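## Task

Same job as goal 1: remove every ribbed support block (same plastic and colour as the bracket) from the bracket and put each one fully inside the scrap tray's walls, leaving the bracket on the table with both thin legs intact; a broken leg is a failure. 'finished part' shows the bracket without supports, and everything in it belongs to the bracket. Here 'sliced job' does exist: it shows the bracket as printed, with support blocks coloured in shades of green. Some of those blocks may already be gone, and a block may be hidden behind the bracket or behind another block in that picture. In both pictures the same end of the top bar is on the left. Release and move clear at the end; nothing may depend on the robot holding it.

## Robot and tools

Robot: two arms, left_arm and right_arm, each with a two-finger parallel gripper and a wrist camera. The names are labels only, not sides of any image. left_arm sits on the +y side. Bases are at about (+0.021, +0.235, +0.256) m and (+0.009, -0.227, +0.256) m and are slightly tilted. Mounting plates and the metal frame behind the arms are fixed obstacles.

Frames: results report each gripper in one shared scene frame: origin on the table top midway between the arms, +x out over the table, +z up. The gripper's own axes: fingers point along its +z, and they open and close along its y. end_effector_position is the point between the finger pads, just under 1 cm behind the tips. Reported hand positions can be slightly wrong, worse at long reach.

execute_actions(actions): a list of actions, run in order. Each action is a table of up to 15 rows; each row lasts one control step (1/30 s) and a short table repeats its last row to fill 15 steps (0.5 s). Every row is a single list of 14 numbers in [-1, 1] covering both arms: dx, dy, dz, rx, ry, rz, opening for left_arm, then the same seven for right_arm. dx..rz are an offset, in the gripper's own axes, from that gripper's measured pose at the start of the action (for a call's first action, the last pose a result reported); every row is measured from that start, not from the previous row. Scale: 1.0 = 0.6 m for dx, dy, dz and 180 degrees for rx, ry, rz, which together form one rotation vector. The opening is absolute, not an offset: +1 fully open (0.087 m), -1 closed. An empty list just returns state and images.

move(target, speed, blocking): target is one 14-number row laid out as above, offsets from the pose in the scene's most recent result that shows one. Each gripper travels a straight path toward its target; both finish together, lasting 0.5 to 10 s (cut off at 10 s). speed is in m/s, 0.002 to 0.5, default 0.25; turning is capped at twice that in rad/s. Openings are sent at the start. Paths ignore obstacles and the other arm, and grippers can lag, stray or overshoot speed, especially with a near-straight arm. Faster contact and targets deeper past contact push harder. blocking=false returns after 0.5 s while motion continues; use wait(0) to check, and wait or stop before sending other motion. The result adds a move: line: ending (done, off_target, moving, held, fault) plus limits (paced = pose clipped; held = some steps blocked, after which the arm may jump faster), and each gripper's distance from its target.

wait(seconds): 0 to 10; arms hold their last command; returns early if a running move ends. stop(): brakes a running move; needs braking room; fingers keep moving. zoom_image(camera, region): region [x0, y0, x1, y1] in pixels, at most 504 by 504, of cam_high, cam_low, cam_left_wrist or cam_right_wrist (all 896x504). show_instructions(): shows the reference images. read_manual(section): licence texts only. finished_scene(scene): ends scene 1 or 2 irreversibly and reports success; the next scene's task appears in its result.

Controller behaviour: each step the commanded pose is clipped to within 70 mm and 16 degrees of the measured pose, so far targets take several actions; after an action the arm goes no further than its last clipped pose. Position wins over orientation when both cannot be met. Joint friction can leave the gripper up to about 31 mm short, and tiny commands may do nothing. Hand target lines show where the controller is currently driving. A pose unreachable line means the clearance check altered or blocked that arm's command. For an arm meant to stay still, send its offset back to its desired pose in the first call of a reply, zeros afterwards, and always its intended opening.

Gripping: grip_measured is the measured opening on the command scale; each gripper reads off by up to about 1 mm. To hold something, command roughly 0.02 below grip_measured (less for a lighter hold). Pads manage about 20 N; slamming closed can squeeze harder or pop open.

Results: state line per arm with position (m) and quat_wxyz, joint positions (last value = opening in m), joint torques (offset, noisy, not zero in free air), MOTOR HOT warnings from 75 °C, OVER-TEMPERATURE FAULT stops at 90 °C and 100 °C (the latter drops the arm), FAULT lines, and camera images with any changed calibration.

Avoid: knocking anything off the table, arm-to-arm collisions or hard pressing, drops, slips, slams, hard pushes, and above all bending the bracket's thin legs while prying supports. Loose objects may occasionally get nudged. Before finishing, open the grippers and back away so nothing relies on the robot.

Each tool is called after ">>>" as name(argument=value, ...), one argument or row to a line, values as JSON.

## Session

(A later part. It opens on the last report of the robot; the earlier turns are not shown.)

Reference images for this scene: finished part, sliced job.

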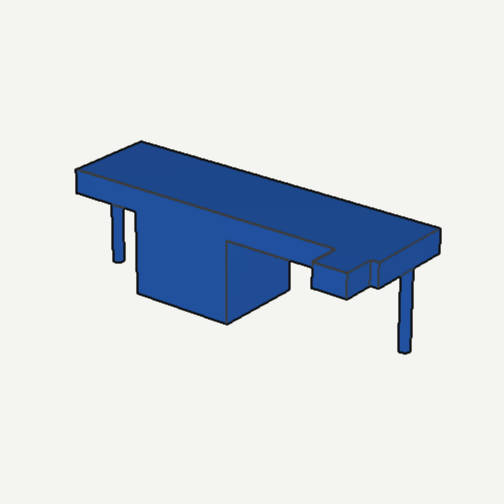

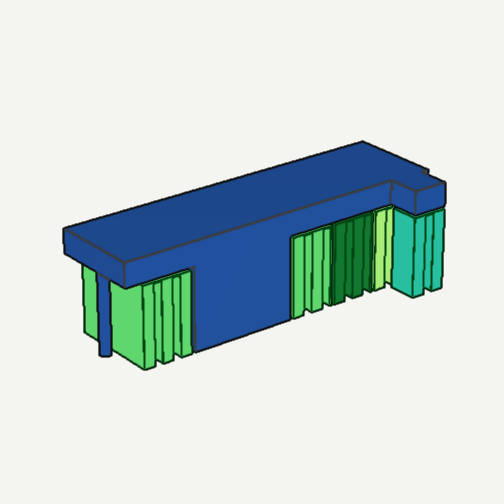

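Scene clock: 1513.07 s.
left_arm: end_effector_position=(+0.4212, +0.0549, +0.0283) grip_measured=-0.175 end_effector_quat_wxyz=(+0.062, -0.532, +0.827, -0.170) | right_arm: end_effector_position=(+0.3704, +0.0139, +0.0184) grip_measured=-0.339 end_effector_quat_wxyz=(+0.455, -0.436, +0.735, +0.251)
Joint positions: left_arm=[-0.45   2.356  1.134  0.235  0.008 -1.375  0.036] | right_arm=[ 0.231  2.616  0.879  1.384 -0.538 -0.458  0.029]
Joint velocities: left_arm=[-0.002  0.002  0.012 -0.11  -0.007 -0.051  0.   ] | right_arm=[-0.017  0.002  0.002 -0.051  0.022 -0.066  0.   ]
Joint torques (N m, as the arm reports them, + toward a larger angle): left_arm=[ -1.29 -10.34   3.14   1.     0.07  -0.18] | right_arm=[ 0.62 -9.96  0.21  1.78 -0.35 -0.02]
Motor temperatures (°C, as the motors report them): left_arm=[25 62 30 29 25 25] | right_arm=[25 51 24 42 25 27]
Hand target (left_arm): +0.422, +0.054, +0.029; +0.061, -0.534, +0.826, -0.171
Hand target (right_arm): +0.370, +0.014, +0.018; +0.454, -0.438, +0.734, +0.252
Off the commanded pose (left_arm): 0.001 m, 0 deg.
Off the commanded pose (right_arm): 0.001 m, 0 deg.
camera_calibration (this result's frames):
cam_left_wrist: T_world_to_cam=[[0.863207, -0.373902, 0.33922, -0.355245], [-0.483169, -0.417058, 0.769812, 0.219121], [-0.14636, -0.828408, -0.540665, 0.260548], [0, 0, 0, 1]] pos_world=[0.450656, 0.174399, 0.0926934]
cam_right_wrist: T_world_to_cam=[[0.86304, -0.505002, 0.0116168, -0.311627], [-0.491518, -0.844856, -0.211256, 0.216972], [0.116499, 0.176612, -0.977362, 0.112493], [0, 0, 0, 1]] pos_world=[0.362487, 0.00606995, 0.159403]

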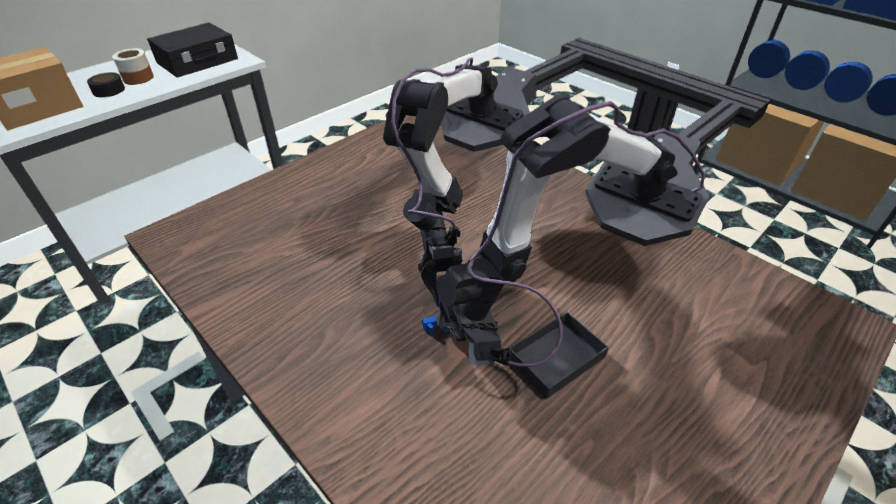

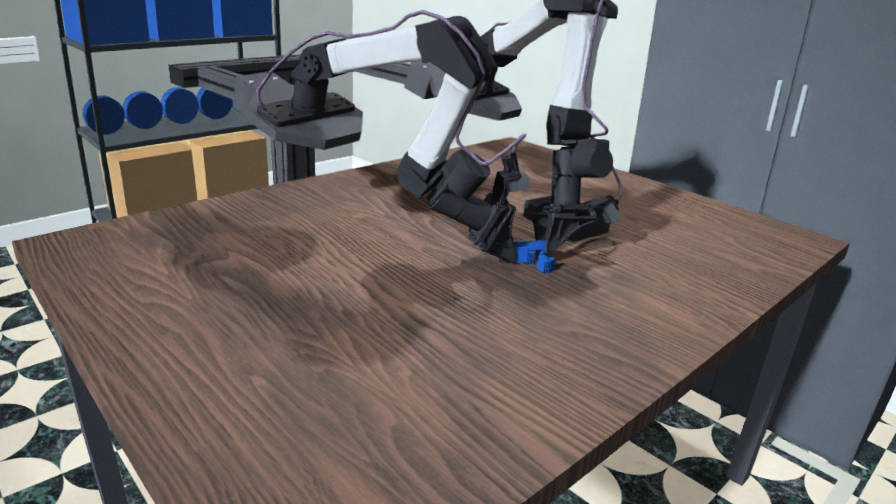

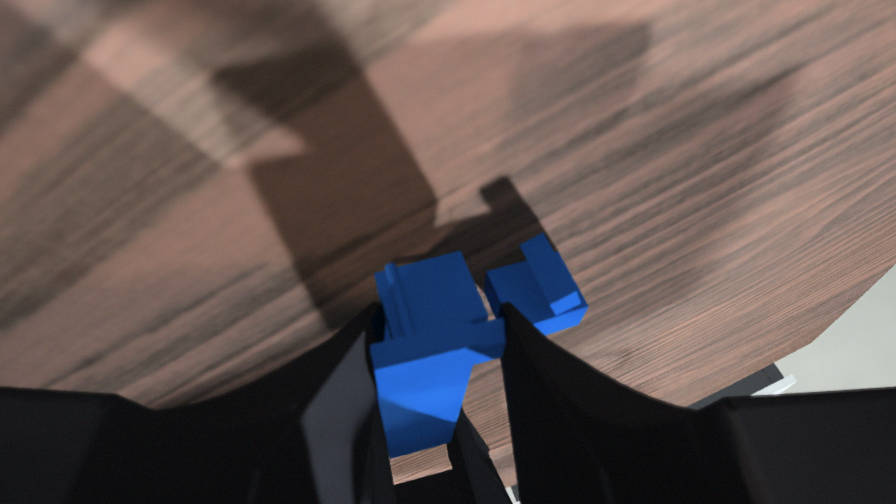

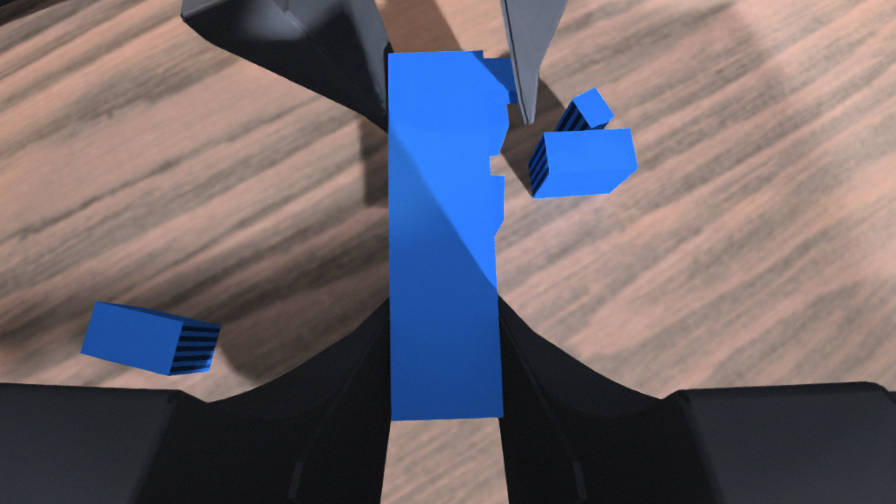

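>>> execute_actions(
  actions=[
    [[0,0,0,0,0,0,-0.165,0,0,0,0,0,0,-0.38],[0,0,0,0,0,0,-0.15,0,0,0,0,0,0,-0.38],[0,0,0,0,0,0,-0.13,0,0,0,0,0,0,-0.38],[0,0,0,0,0,0,-0.11,0,0,0,0,0,0,-0.38],[0,0,0,0,0,0,-0.09,0,0,0,0,0,0,-0.38],[0,0,0,0,0,0,-0.07,0,0,0,0,0,0,-0.38],[0,0,0,0,0,0,-0.05,0,0,0,0,0,0,-0.38],[0,0,-0.005,0,0,0,-0.04,0,0,0,0,0,0,-0.38],[0,0,-0.01,0,0,0,-0.04,0,0,0,0,0,0,-0.38],[0,0,-0.015,0,0,0,-0.04,0,0,0,0,0,0,-0.38],[0,0,-0.02,0,0,0,-0.04,0,0,0,0,0,0,-0.38],[0,0,-0.025,0,0,0,-0.04,0,0,0,0,0,0,-0.38],[0,0,-0.03,0,0,0,-0.04,0,0,0,0,0,0,-0.38],[0,0,-0.035,0,0,0,-0.04,0,0,0,0,0,0,-0.38],[0,0,-0.04,0,0,0,-0.04,0,0,0,0,0,0,-0.38]],
  ],
)

>>> move(
  target=[0,0,-0.1,0,0,0,-0.04,0,0,0,0,0,0,-0.38],
  speed=0.08,
)

Scene clock: 1535.57 s.
left_arm: end_effector_position=(+0.4215, +0.0568, +0.0419) grip_measured=-0.040 end_effector_quat_wxyz=(+0.066, -0.531, +0.827, -0.174) | right_arm: end_effector_position=(+0.3720, +0.0143, +0.0200) grip_measured=-0.339 end_effector_quat_wxyz=(+0.459, -0.436, +0.733, +0.250)
Joint positions: left_arm=[-0.45   2.305  1.101  0.228  0.007 -1.374  0.042] | right_arm=[ 0.231  2.616  0.879  1.394 -0.538 -0.458  0.029]
Joint velocities: left_arm=[-0.002 -0.325 -0.252 -0.095 -0.051 -0.007  0.   ] | right_arm=[ 0.002  0.007 -0.002  0.139 -0.007  0.007  0.   ]
Joint torques (N m, as the arm reports them, + toward a larger angle): left_arm=[ -1.12 -11.61   1.47   0.94   0.04  -0.15] | right_arm=[  0.55 -10.01   0.21   1.58  -0.35   0.01]
Motor temperatures (°C, as the motors report them): left_arm=[25 63 30 29 25 25] | right_arm=[25 51 24 42 26 27]
Hand target (left_arm): +0.415, +0.060, +0.050; +0.062, -0.532, +0.827, -0.170
Hand target (right_arm): +0.370, +0.014, +0.018; +0.455, -0.436, +0.735, +0.251
Off the commanded pose (left_arm): 0.012 m, 1 deg.
Off the commanded pose (right_arm): 0.002 m, 1 deg.
camera_calibration (this result's frames):
cam_left_wrist: T_world_to_cam=[[0.85971, -0.372275, 0.349727, -0.358452], [-0.491367, -0.415788, 0.765297, 0.213195], [-0.139488, -0.829778, -0.540381, 0.266705], [0, 0, 0, 1]] pos_world=[0.450124, 0.176507, 0.106326]
cam_right_wrist: T_world_to_cam=[[0.862502, -0.505742, 0.0177594, -0.31269], [-0.490209, -0.843695, -0.218801, 0.218151], [0.12564, 0.18001, -0.975608, 0.110372], [0, 0, 0, 1]] pos_world=[0.362769, 0.00604442, 0.160965]

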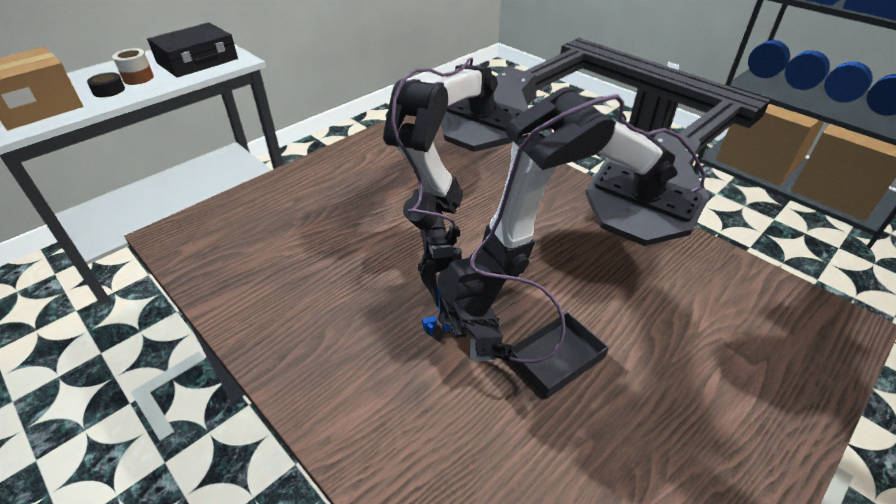

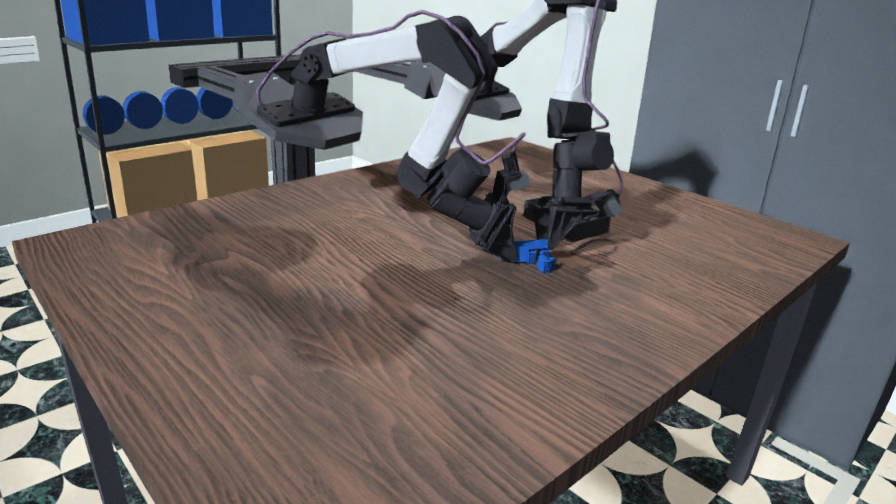

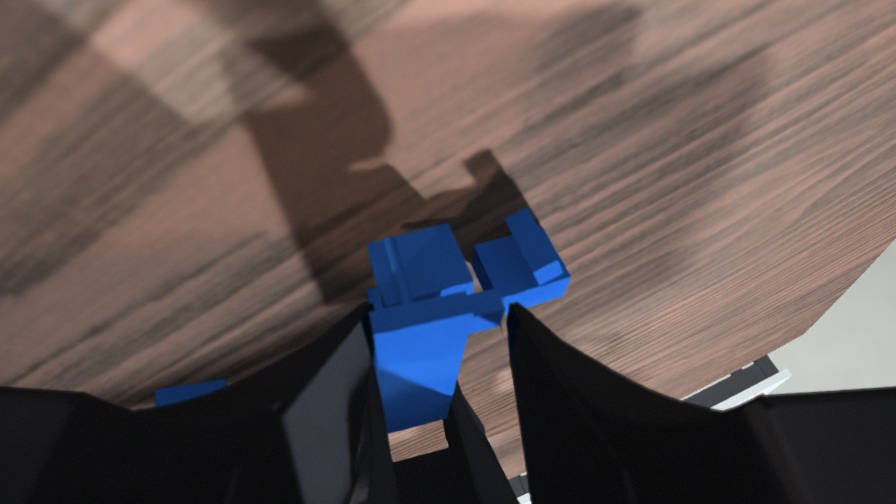

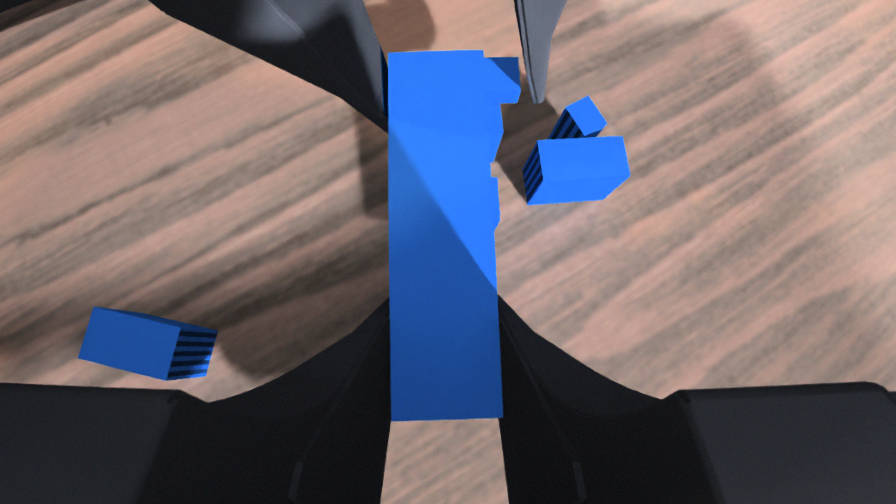

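Scene clock: 1536.63 s.
left_arm: end_effector_position=(+0.4210, +0.0656, +0.1018) grip_measured=-0.040 end_effector_quat_wxyz=(+0.082, -0.530, +0.822, -0.190) | right_arm: end_effector_position=(+0.3741, +0.0147, +0.0220) grip_measured=-0.339 end_effector_quat_wxyz=(+0.464, -0.436, +0.730, +0.249)
Joint positions: left_arm=[-0.45   2.078  0.983  0.165  0.007 -1.373  0.042] | right_arm=[ 0.231  2.616  0.879  1.406 -0.536 -0.458  0.029]
Joint velocities: left_arm=[ 0.002 -0.007 -0.012 -0.037 -0.051  0.007 -0.   ] | right_arm=[-0.002  0.002  0.002 -0.022 -0.022  0.022 -0.001]
Joint torques (N m, as the arm reports them, + toward a larger angle): left_arm=[ -0.91 -10.3    1.66   0.81   0.07  -0.12] | right_arm=[ 0.54 -9.94  0.29  1.7  -0.36  0.03]
Motor temperatures (°C, as the motors report them): left_arm=[25 63 30 29 25 25] | right_arm=[25 51 24 42 26 27]
Hand target (left_arm): +0.405, +0.070, +0.098; +0.066, -0.531, +0.826, -0.174
Hand target (right_arm): +0.372, +0.014, +0.020; +0.459, -0.436, +0.733, +0.250
Off the commanded pose (left_arm): 0.018 m, 3 deg.
Off the commanded pose (right_arm): 0.003 m, 1 deg.
move: off_target (left_arm)
camera_calibration (this result's frames):
cam_left_wrist: T_world_to_cam=[[0.845449, -0.363419, 0.391335, -0.374465], [-0.5224, -0.410502, 0.747386, 0.185246], [-0.110971, -0.83631, -0.536908, 0.294349], [0, 0, 0, 1]] pos_world=[0.446028, 0.186123, 0.166129]
cam_right_wrist: T_world_to_cam=[[0.861144, -0.507711, 0.0256894, -0.313943], [-0.489562, -0.841856, -0.227172, 0.219799], [0.136965, 0.183052, -0.973516, 0.107604], [0, 0, 0, 1]] pos_world=[0.363217, 0.00594996, 0.162751]

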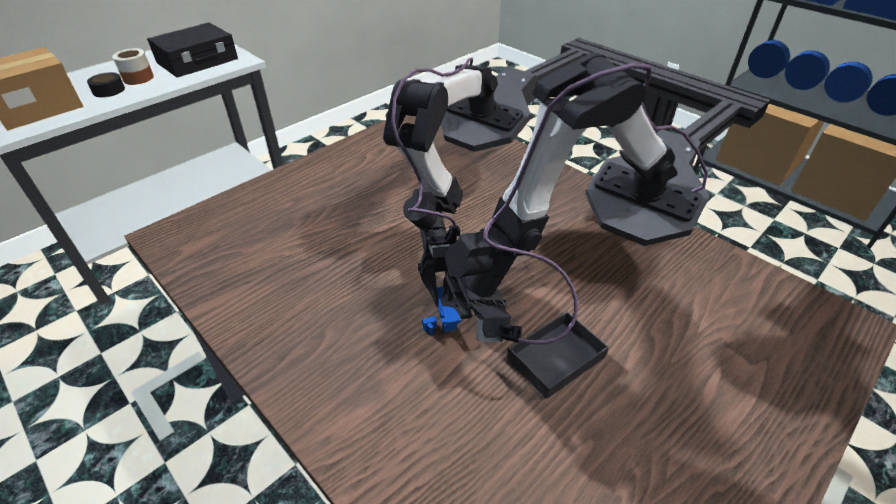

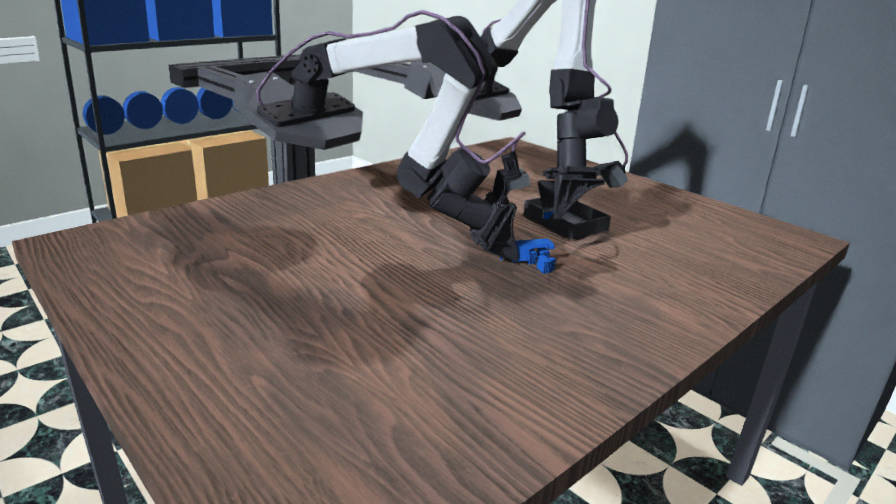

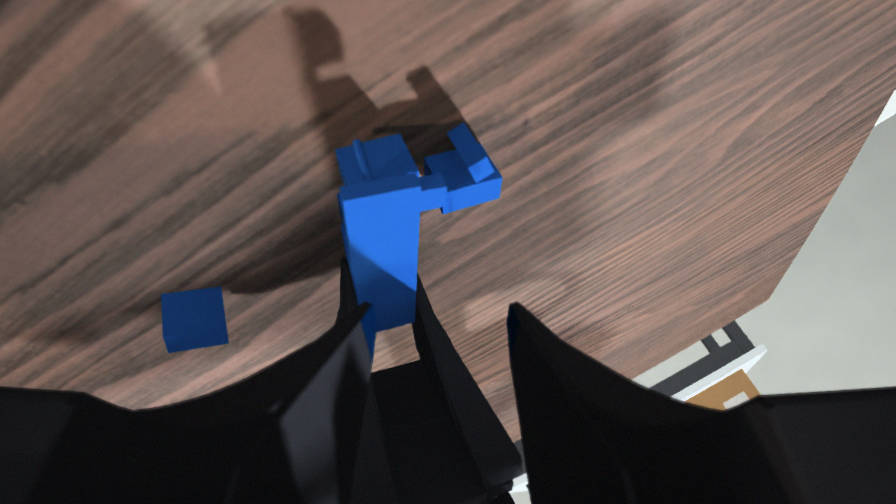

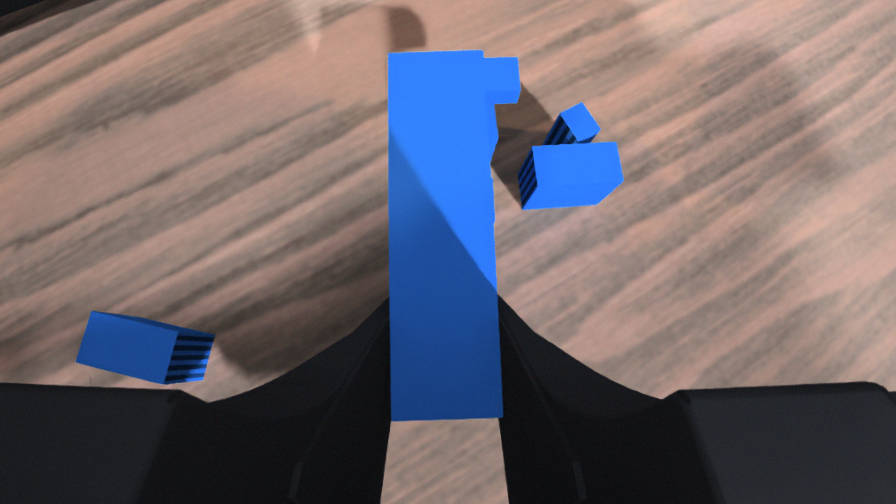

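>>> move(
  target=[-0.0427,0.0144,-0.0968,-0.0238,0.0097,0.5343,-0.5,-0.0746,-0.0034,-0.0372,-0.0025,0.0055,0.0026,-0.38],
  speed=0.25,
)

Scene clock: 1606.60 s.
left_arm: end_effector_position=(+0.4085, +0.1044, +0.1462) grip_measured=-0.500 end_effector_quat_wxyz=(+0.173, +0.249, +0.952, -0.050) | right_arm: end_effector_position=(+0.3840, +0.0131, +0.0734) grip_measured=-0.339 end_effector_quat_wxyz=(+0.468, -0.435, +0.730, +0.245)
Joint positions: left_arm=[-0.537  1.916  1.077 -0.14  -0.078  0.216  0.022] | right_arm=[ 0.231  2.394  0.77   1.301 -0.53  -0.458  0.029]
Joint velocities: left_arm=[-0.012  0.017 -0.002 -0.081  0.066  0.022  0.001] | right_arm=[-0.002 -0.012 -0.007 -0.022 -0.037 -0.051  0.001]
Joint torques (N m, as the arm reports them, + toward a larger angle): left_arm=[ -2.19 -10.45   5.71   0.82   0.02  -0.13] | right_arm=[  1.8  -10.64  -1.     1.67  -0.22   0.06]
Motor temperatures (°C, as the motors report them): left_arm=[25 63 29 29 25 25] | right_arm=[26 52 24 42 25 27]
Hand target (left_arm): +0.405, +0.104, +0.150; +0.168, +0.258, +0.950, -0.046
Hand target (right_arm): +0.373, +0.015, +0.072; +0.456, -0.437, +0.735, +0.249
Off the commanded pose (left_arm): 0.005 m, 1 deg.
Off the commanded pose (right_arm): 0.010 m, 2 deg.
move: done
camera_calibration (this result's frames):
cam_left_wrist: T_world_to_cam=[[-0.485486, -0.874238, 0.00346049, 0.286498], [-0.761261, 0.424687, 0.490024, 0.209452], [-0.429867, 0.235265, -0.871702, 0.416591], [0, 0, 0, 1]] pos_world=[0.477617, 0.0635059, 0.259515]
cam_right_wrist: T_world_to_cam=[[0.858064, -0.512508, 0.0326044, -0.323946], [-0.492534, -0.839273, -0.230282, 0.236331], [0.145385, 0.181538, -0.972578, 0.153298], [0, 0, 0, 1]] pos_world=[0.37208, 0.00449262, 0.214079]

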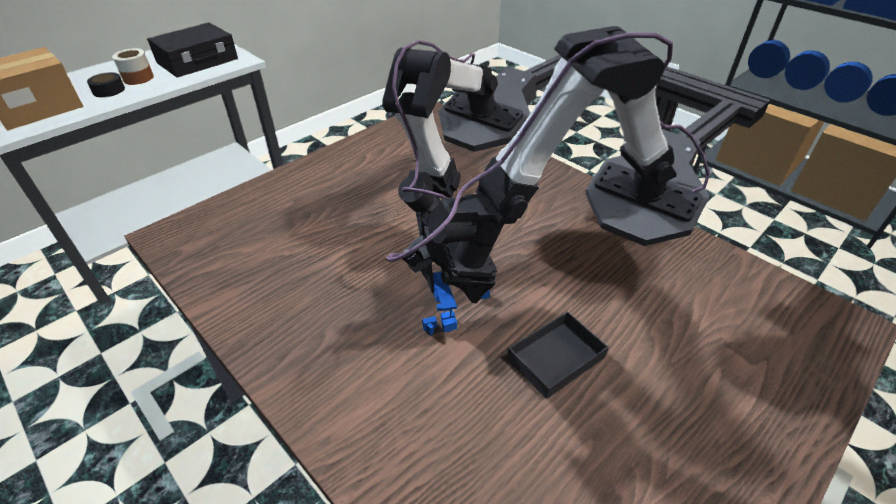

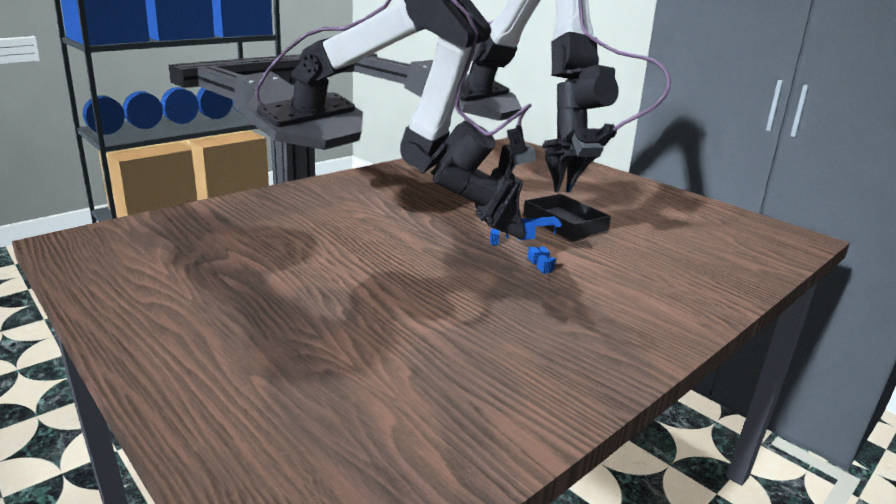

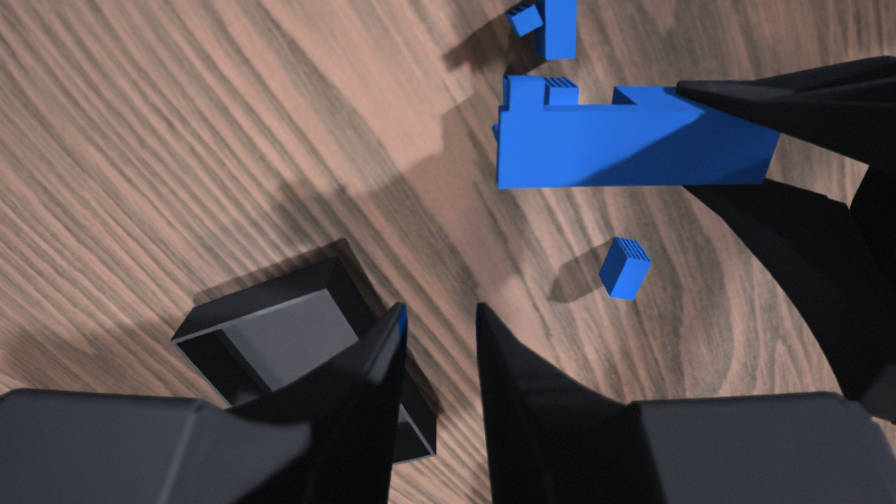

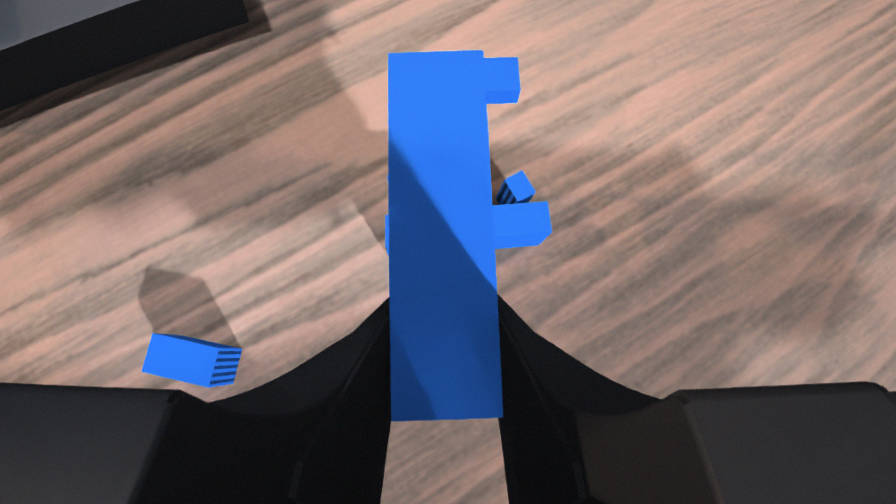

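>>> move(
  target=[-0.0212,-0.1177,0.0648,0,0,0.006,-0.5,0.12,-0.1865,-0.115,0.0933,0.0109,0.0542,-0.38],
  speed=0.1,
)

Scene clock: 1623.50 s.
left_arm: end_effector_position=(+0.3924, +0.0335, +0.1214) grip_measured=-0.500 end_effector_quat_wxyz=(+0.173, +0.259, +0.949, -0.053) | right_arm: end_effector_position=(+0.4326, -0.1226, +0.0489) grip_measured=-0.339 end_effector_quat_wxyz=(+0.489, -0.305, +0.800, +0.167)
Joint positions: left_arm=[-0.712  2.063  1.144 -0.077 -0.165  0.087  0.022] | right_arm=[-0.092  2.481  0.794  1.397 -0.557 -0.356  0.029]
Joint velocities: left_arm=[-0.002 -0.002 -0.007  0.051 -0.037 -0.11   0.   ] | right_arm=[-0.002  0.002  0.012 -0.007 -0.022 -0.051 -0.001]
Joint torques (N m, as the arm reports them, + toward a larger angle): left_arm=[-2.68 -8.09  6.83  1.14 -0.03 -0.22] | right_arm=[-1.27 -8.58  2.61  1.91 -0.4   0.1 ]
Motor temperatures (°C, as the motors report them): left_arm=[25 63 30 29 25 25] | right_arm=[26 53 24 42 25 27]
Hand target (left_arm): +0.394, +0.029, +0.115; +0.173, +0.258, +0.949, -0.050
Hand target (right_arm): +0.437, -0.125, +0.046; +0.493, -0.302, +0.799, +0.169
Off the commanded pose (left_arm): 0.008 m, 1 deg.
Off the commanded pose (right_arm): 0.005 m, 0 deg.
move: done
camera_calibration (this result's frames):
cam_left_wrist: T_world_to_cam=[[-0.503474, -0.863991, 0.00576036, 0.223285], [-0.752589, 0.441812, 0.488275, 0.235752], [-0.42441, 0.241499, -0.872671, 0.402526], [0, 0, 0, 1]] pos_world=[0.460679, -0.00845068, 0.234875]
cam_right_wrist: T_world_to_cam=[[0.642586, -0.766055, 0.0155495, -0.371335], [-0.747823, -0.631454, -0.205004, 0.275436], [0.166863, 0.120105, -0.978638, 0.130589], [0, 0, 0, 1]] pos_world=[0.422802, -0.126223, 0.190039]

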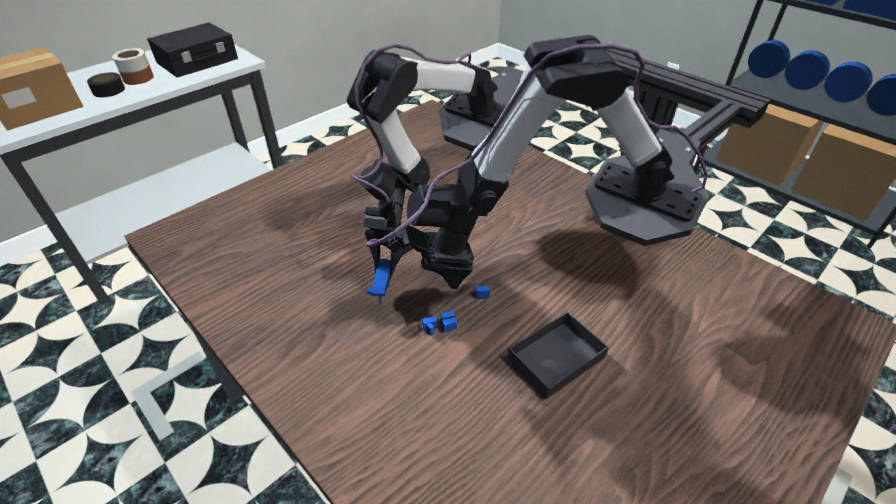

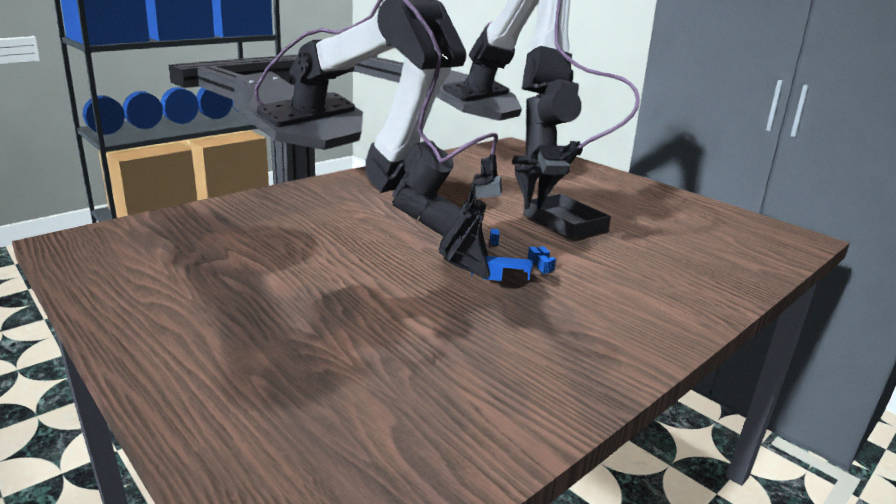

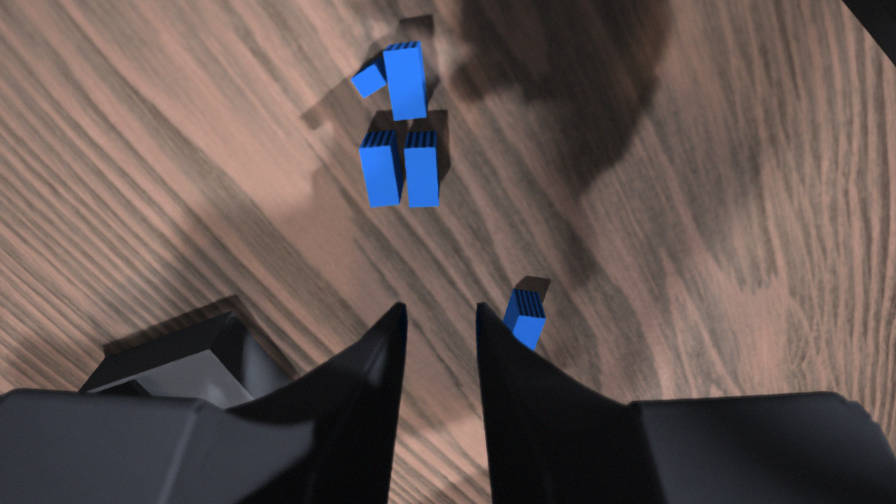

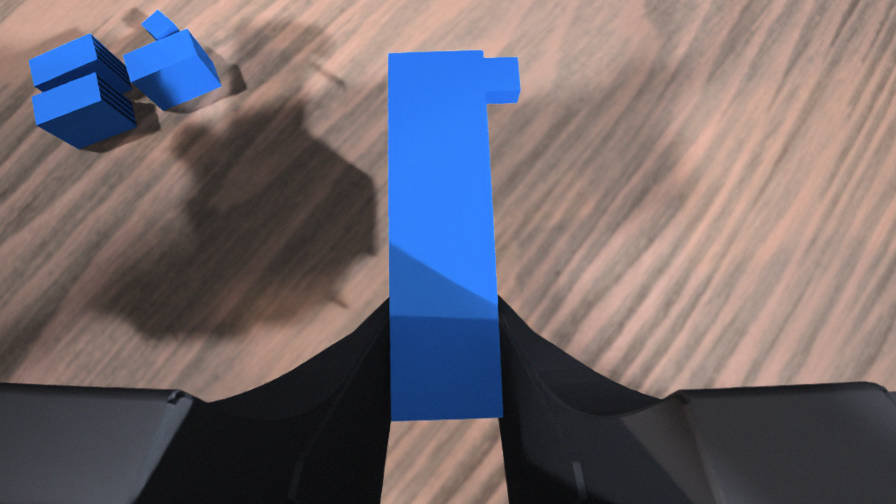

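>>> move(
  target=[0.0283,0.0387,0.1032,0,0,0,0.01,0.0427,0.0015,0.0225,0,0,0,-0.38],
  speed=0.06,
)

>>> zoom_image(
  camera="cam_low",
  region=[430, 220, 580, 310],
)

Scene clock: 1640.07 s.
left_arm: end_effector_position=(+0.4045, +0.0498, +0.0646) grip_measured=+0.010 end_effector_quat_wxyz=(+0.172, +0.260, +0.949, -0.051) | right_arm: end_effector_position=(+0.4277, -0.1230, +0.0221) grip_measured=-0.339 end_effector_quat_wxyz=(+0.483, -0.304, +0.803, +0.170)
Joint positions: left_arm=[-0.636  2.236  1.179  0.067 -0.128  0.154  0.044] | right_arm=[-0.092  2.587  0.854  1.43  -0.557 -0.355  0.029]
Joint velocities: left_arm=[-0.012 -0.007  0.017  0.037 -0.066 -0.007  0.001] | right_arm=[ 0.012 -0.002  0.002  0.007 -0.037 -0.022  0.   ]
Joint torques (N m, as the arm reports them, + toward a larger angle): left_arm=[-0.68 -8.69  5.96  1.14  0.2  -0.1 ] | right_arm=[-0.59 -8.61  2.18  1.88 -0.3   0.03]
Motor temperatures (°C, as the motors report them): left_arm=[26 61 31 29 25 25] | right_arm=[26 51 25 42 25 27]
Hand target (left_arm): +0.409, +0.051, +0.057; +0.173, +0.259, +0.949, -0.052
Hand target (right_arm): +0.433, -0.123, +0.020; +0.489, -0.305, +0.800, +0.167
Off the commanded pose (left_arm): 0.009 m, 0 deg.
Off the commanded pose (right_arm): 0.005 m, 1 deg.
move: done
camera_calibration (this result's frames):
cam_left_wrist: T_world_to_cam=[[-0.504462, -0.863433, 0.00138437, 0.244419], [-0.751611, 0.439918, 0.49148, 0.264829], [-0.424969, 0.246893, -0.870888, 0.354003], [0, 0, 0, 1]] pos_world=[0.472789, 0.00713541, 0.1778]
cam_right_wrist: T_world_to_cam=[[0.642344, -0.766396, 0.00562977, -0.367842], [-0.75114, -0.630982, -0.194036, 0.267284], [0.152261, 0.120409, -0.980978, 0.11154], [0, 0, 0, 1]] pos_world=[0.420065, -0.126692, 0.163352]

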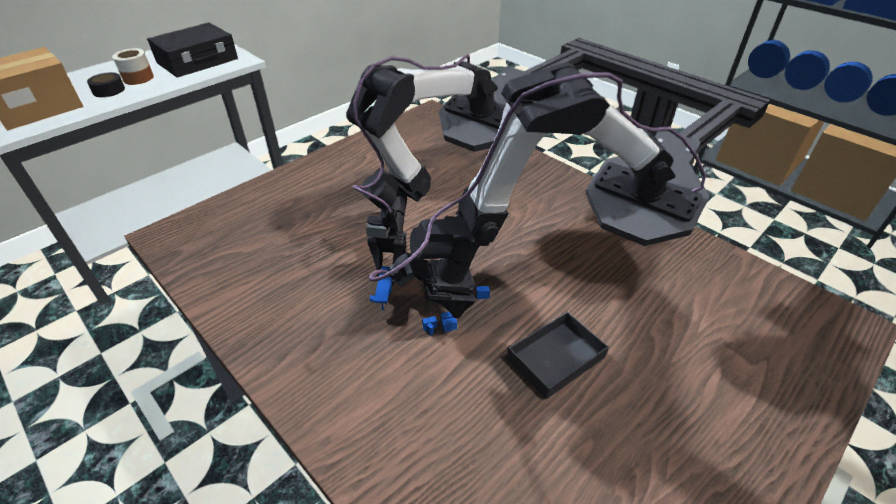

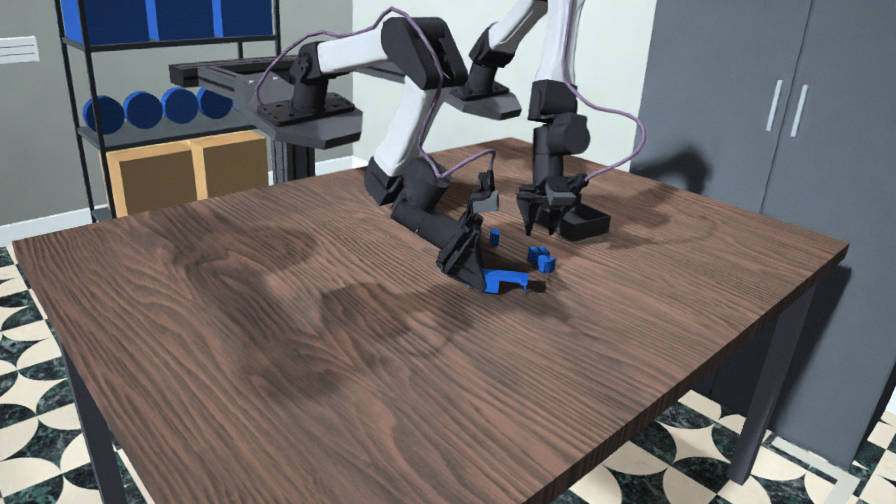

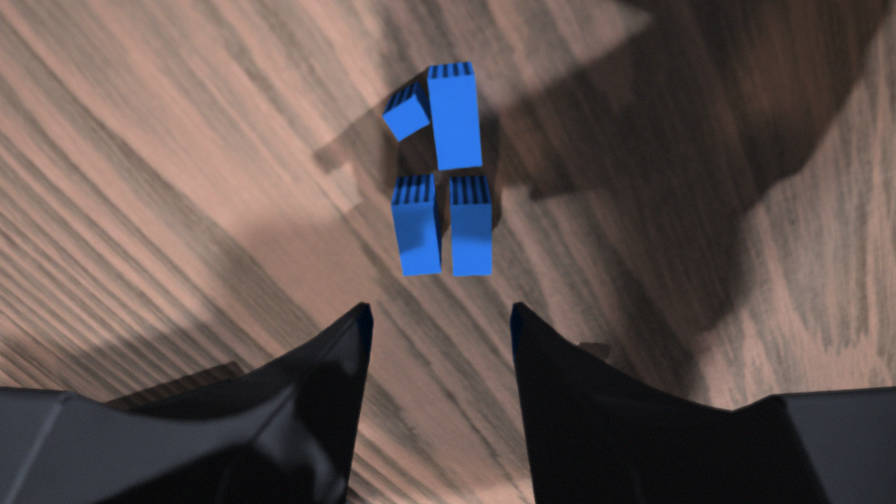

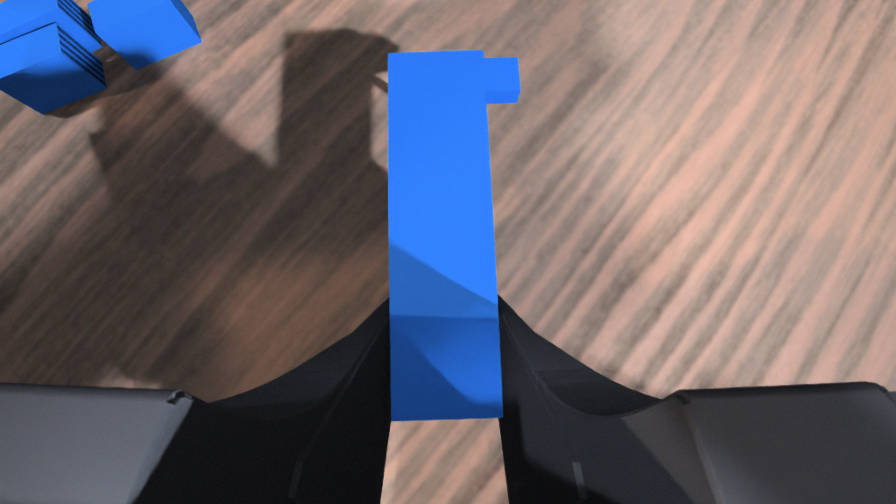

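Region (430, 220, 580, 310) of cam_low's 896x504 image, scaled by 3.360, with more detail than that image has; it fills the top 302 rows of this view, and the rest is white.

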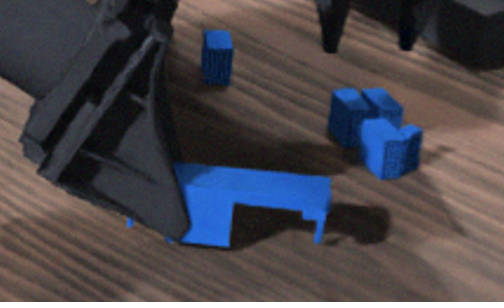

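>>> move(
  target=[0.0237,0.0043,0.0803,0,0,0,0.01,0.0088,0.0002,0.0047,0.002,-0.008,-0.002,-0.38],
  speed=0.05,
)

>>> zoom_image(
  camera="cam_low",
  region=[430, 220, 580, 310],
)

Scene clock: 1649.57 s.
left_arm: end_effector_position=(+0.4042, +0.0484, +0.0226) grip_measured=+0.010 end_effector_quat_wxyz=(+0.170, +0.262, +0.949, -0.050) | right_arm: end_effector_position=(+0.4248, -0.1231, +0.0187) grip_measured=-0.339 end_effector_quat_wxyz=(+0.491, -0.304, +0.799, +0.167)
Joint positions: left_arm=[-0.622  2.378  1.229  0.158 -0.121  0.17   0.044] | right_arm=[-0.092  2.621  0.854  1.483 -0.557 -0.353  0.029]
Joint velocities: left_arm=[-0.007 -0.007  0.007  0.022 -0.022 -0.037  0.   ] | right_arm=[-0.012 -0.007 -0.022  0.066 -0.051  0.007 -0.001]
Joint torques (N m, as the arm reports them, + toward a larger angle): left_arm=[-0.66 -8.91  5.39  1.15  0.19 -0.08] | right_arm=[-0.8  -8.55  1.71  1.93 -0.34  0.11]
Motor temperatures (°C, as the motors report them): left_arm=[25 60 32 29 25 25] | right_arm=[26 50 25 42 25 27]
Hand target (left_arm): +0.408, +0.050, +0.014; +0.172, +0.260, +0.949, -0.050
Hand target (right_arm): +0.428, -0.123, +0.016; +0.495, -0.303, +0.797, +0.169
Off the commanded pose (left_arm): 0.009 m, 0 deg.
Off the commanded pose (right_arm): 0.004 m, 1 deg.
move: done
camera_calibration (this result's frames):
cam_left_wrist: T_world_to_cam=[[-0.507939, -0.861392, -0.00088234, 0.244411], [-0.748923, 0.441112, 0.494505, 0.284665], [-0.425573, 0.251839, -0.869175, 0.317564], [0, 0, 0, 1]] pos_world=[0.472485, 0.0049896, 0.135466]
cam_right_wrist: T_world_to_cam=[[0.641728, -0.766768, 0.0158561, -0.36602], [-0.74774, -0.630132, -0.20933, 0.263238], [0.170499, 0.122477, -0.977716, 0.10106], [0, 0, 0, 1]] pos_world=[0.414488, -0.127155, 0.159715]

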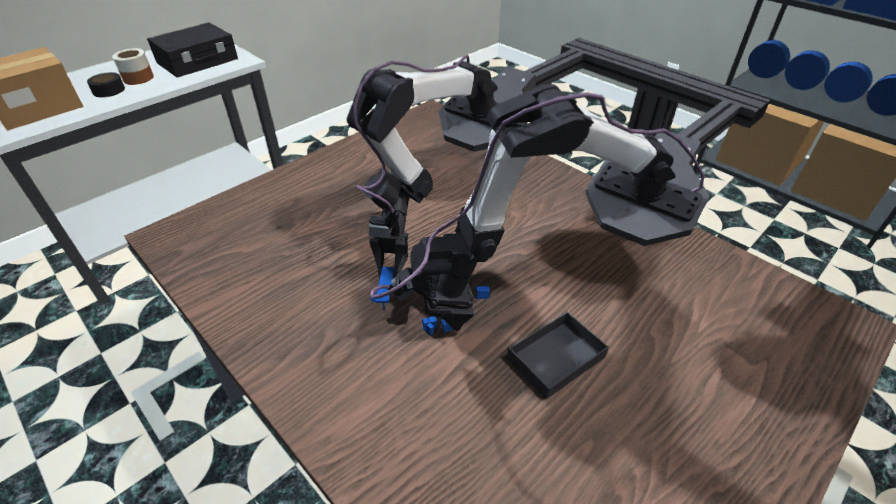

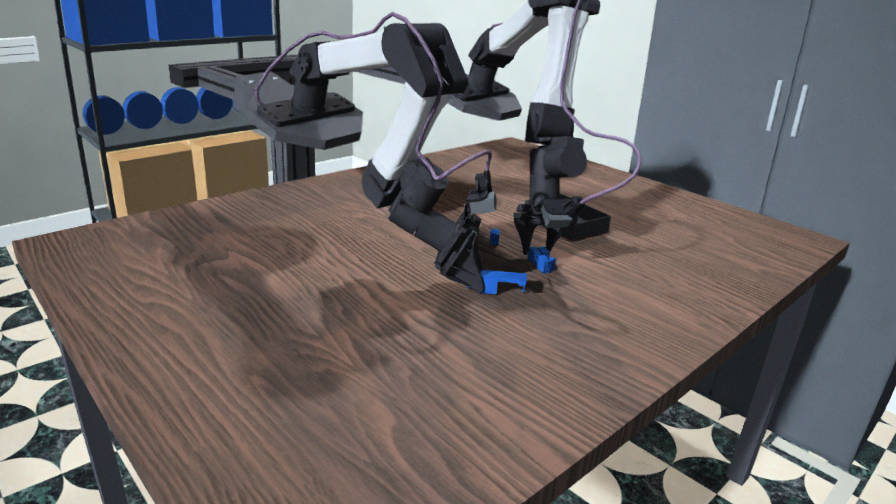

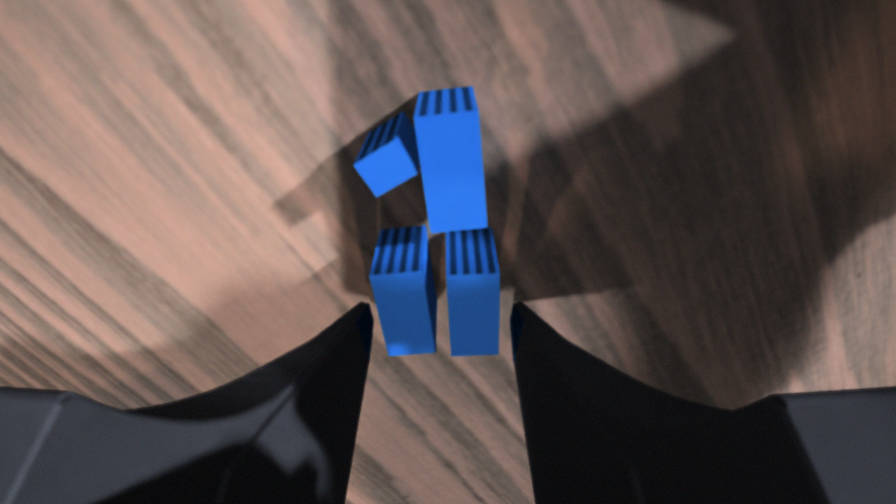

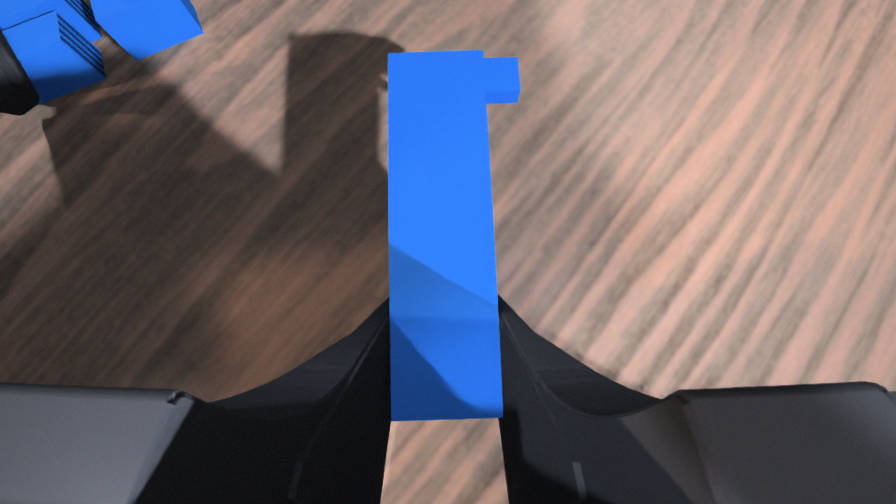

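Region (430, 220, 580, 310) of cam_low's 896x504 image, scaled by 3.360, with more detail than that image has; it fills the top 302 rows of this view, and the rest is white.

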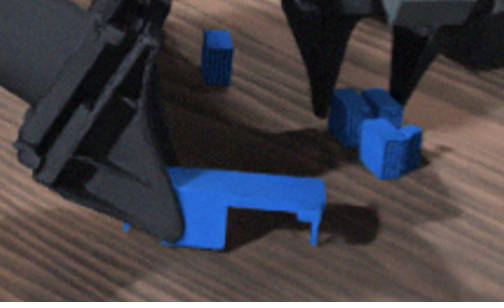

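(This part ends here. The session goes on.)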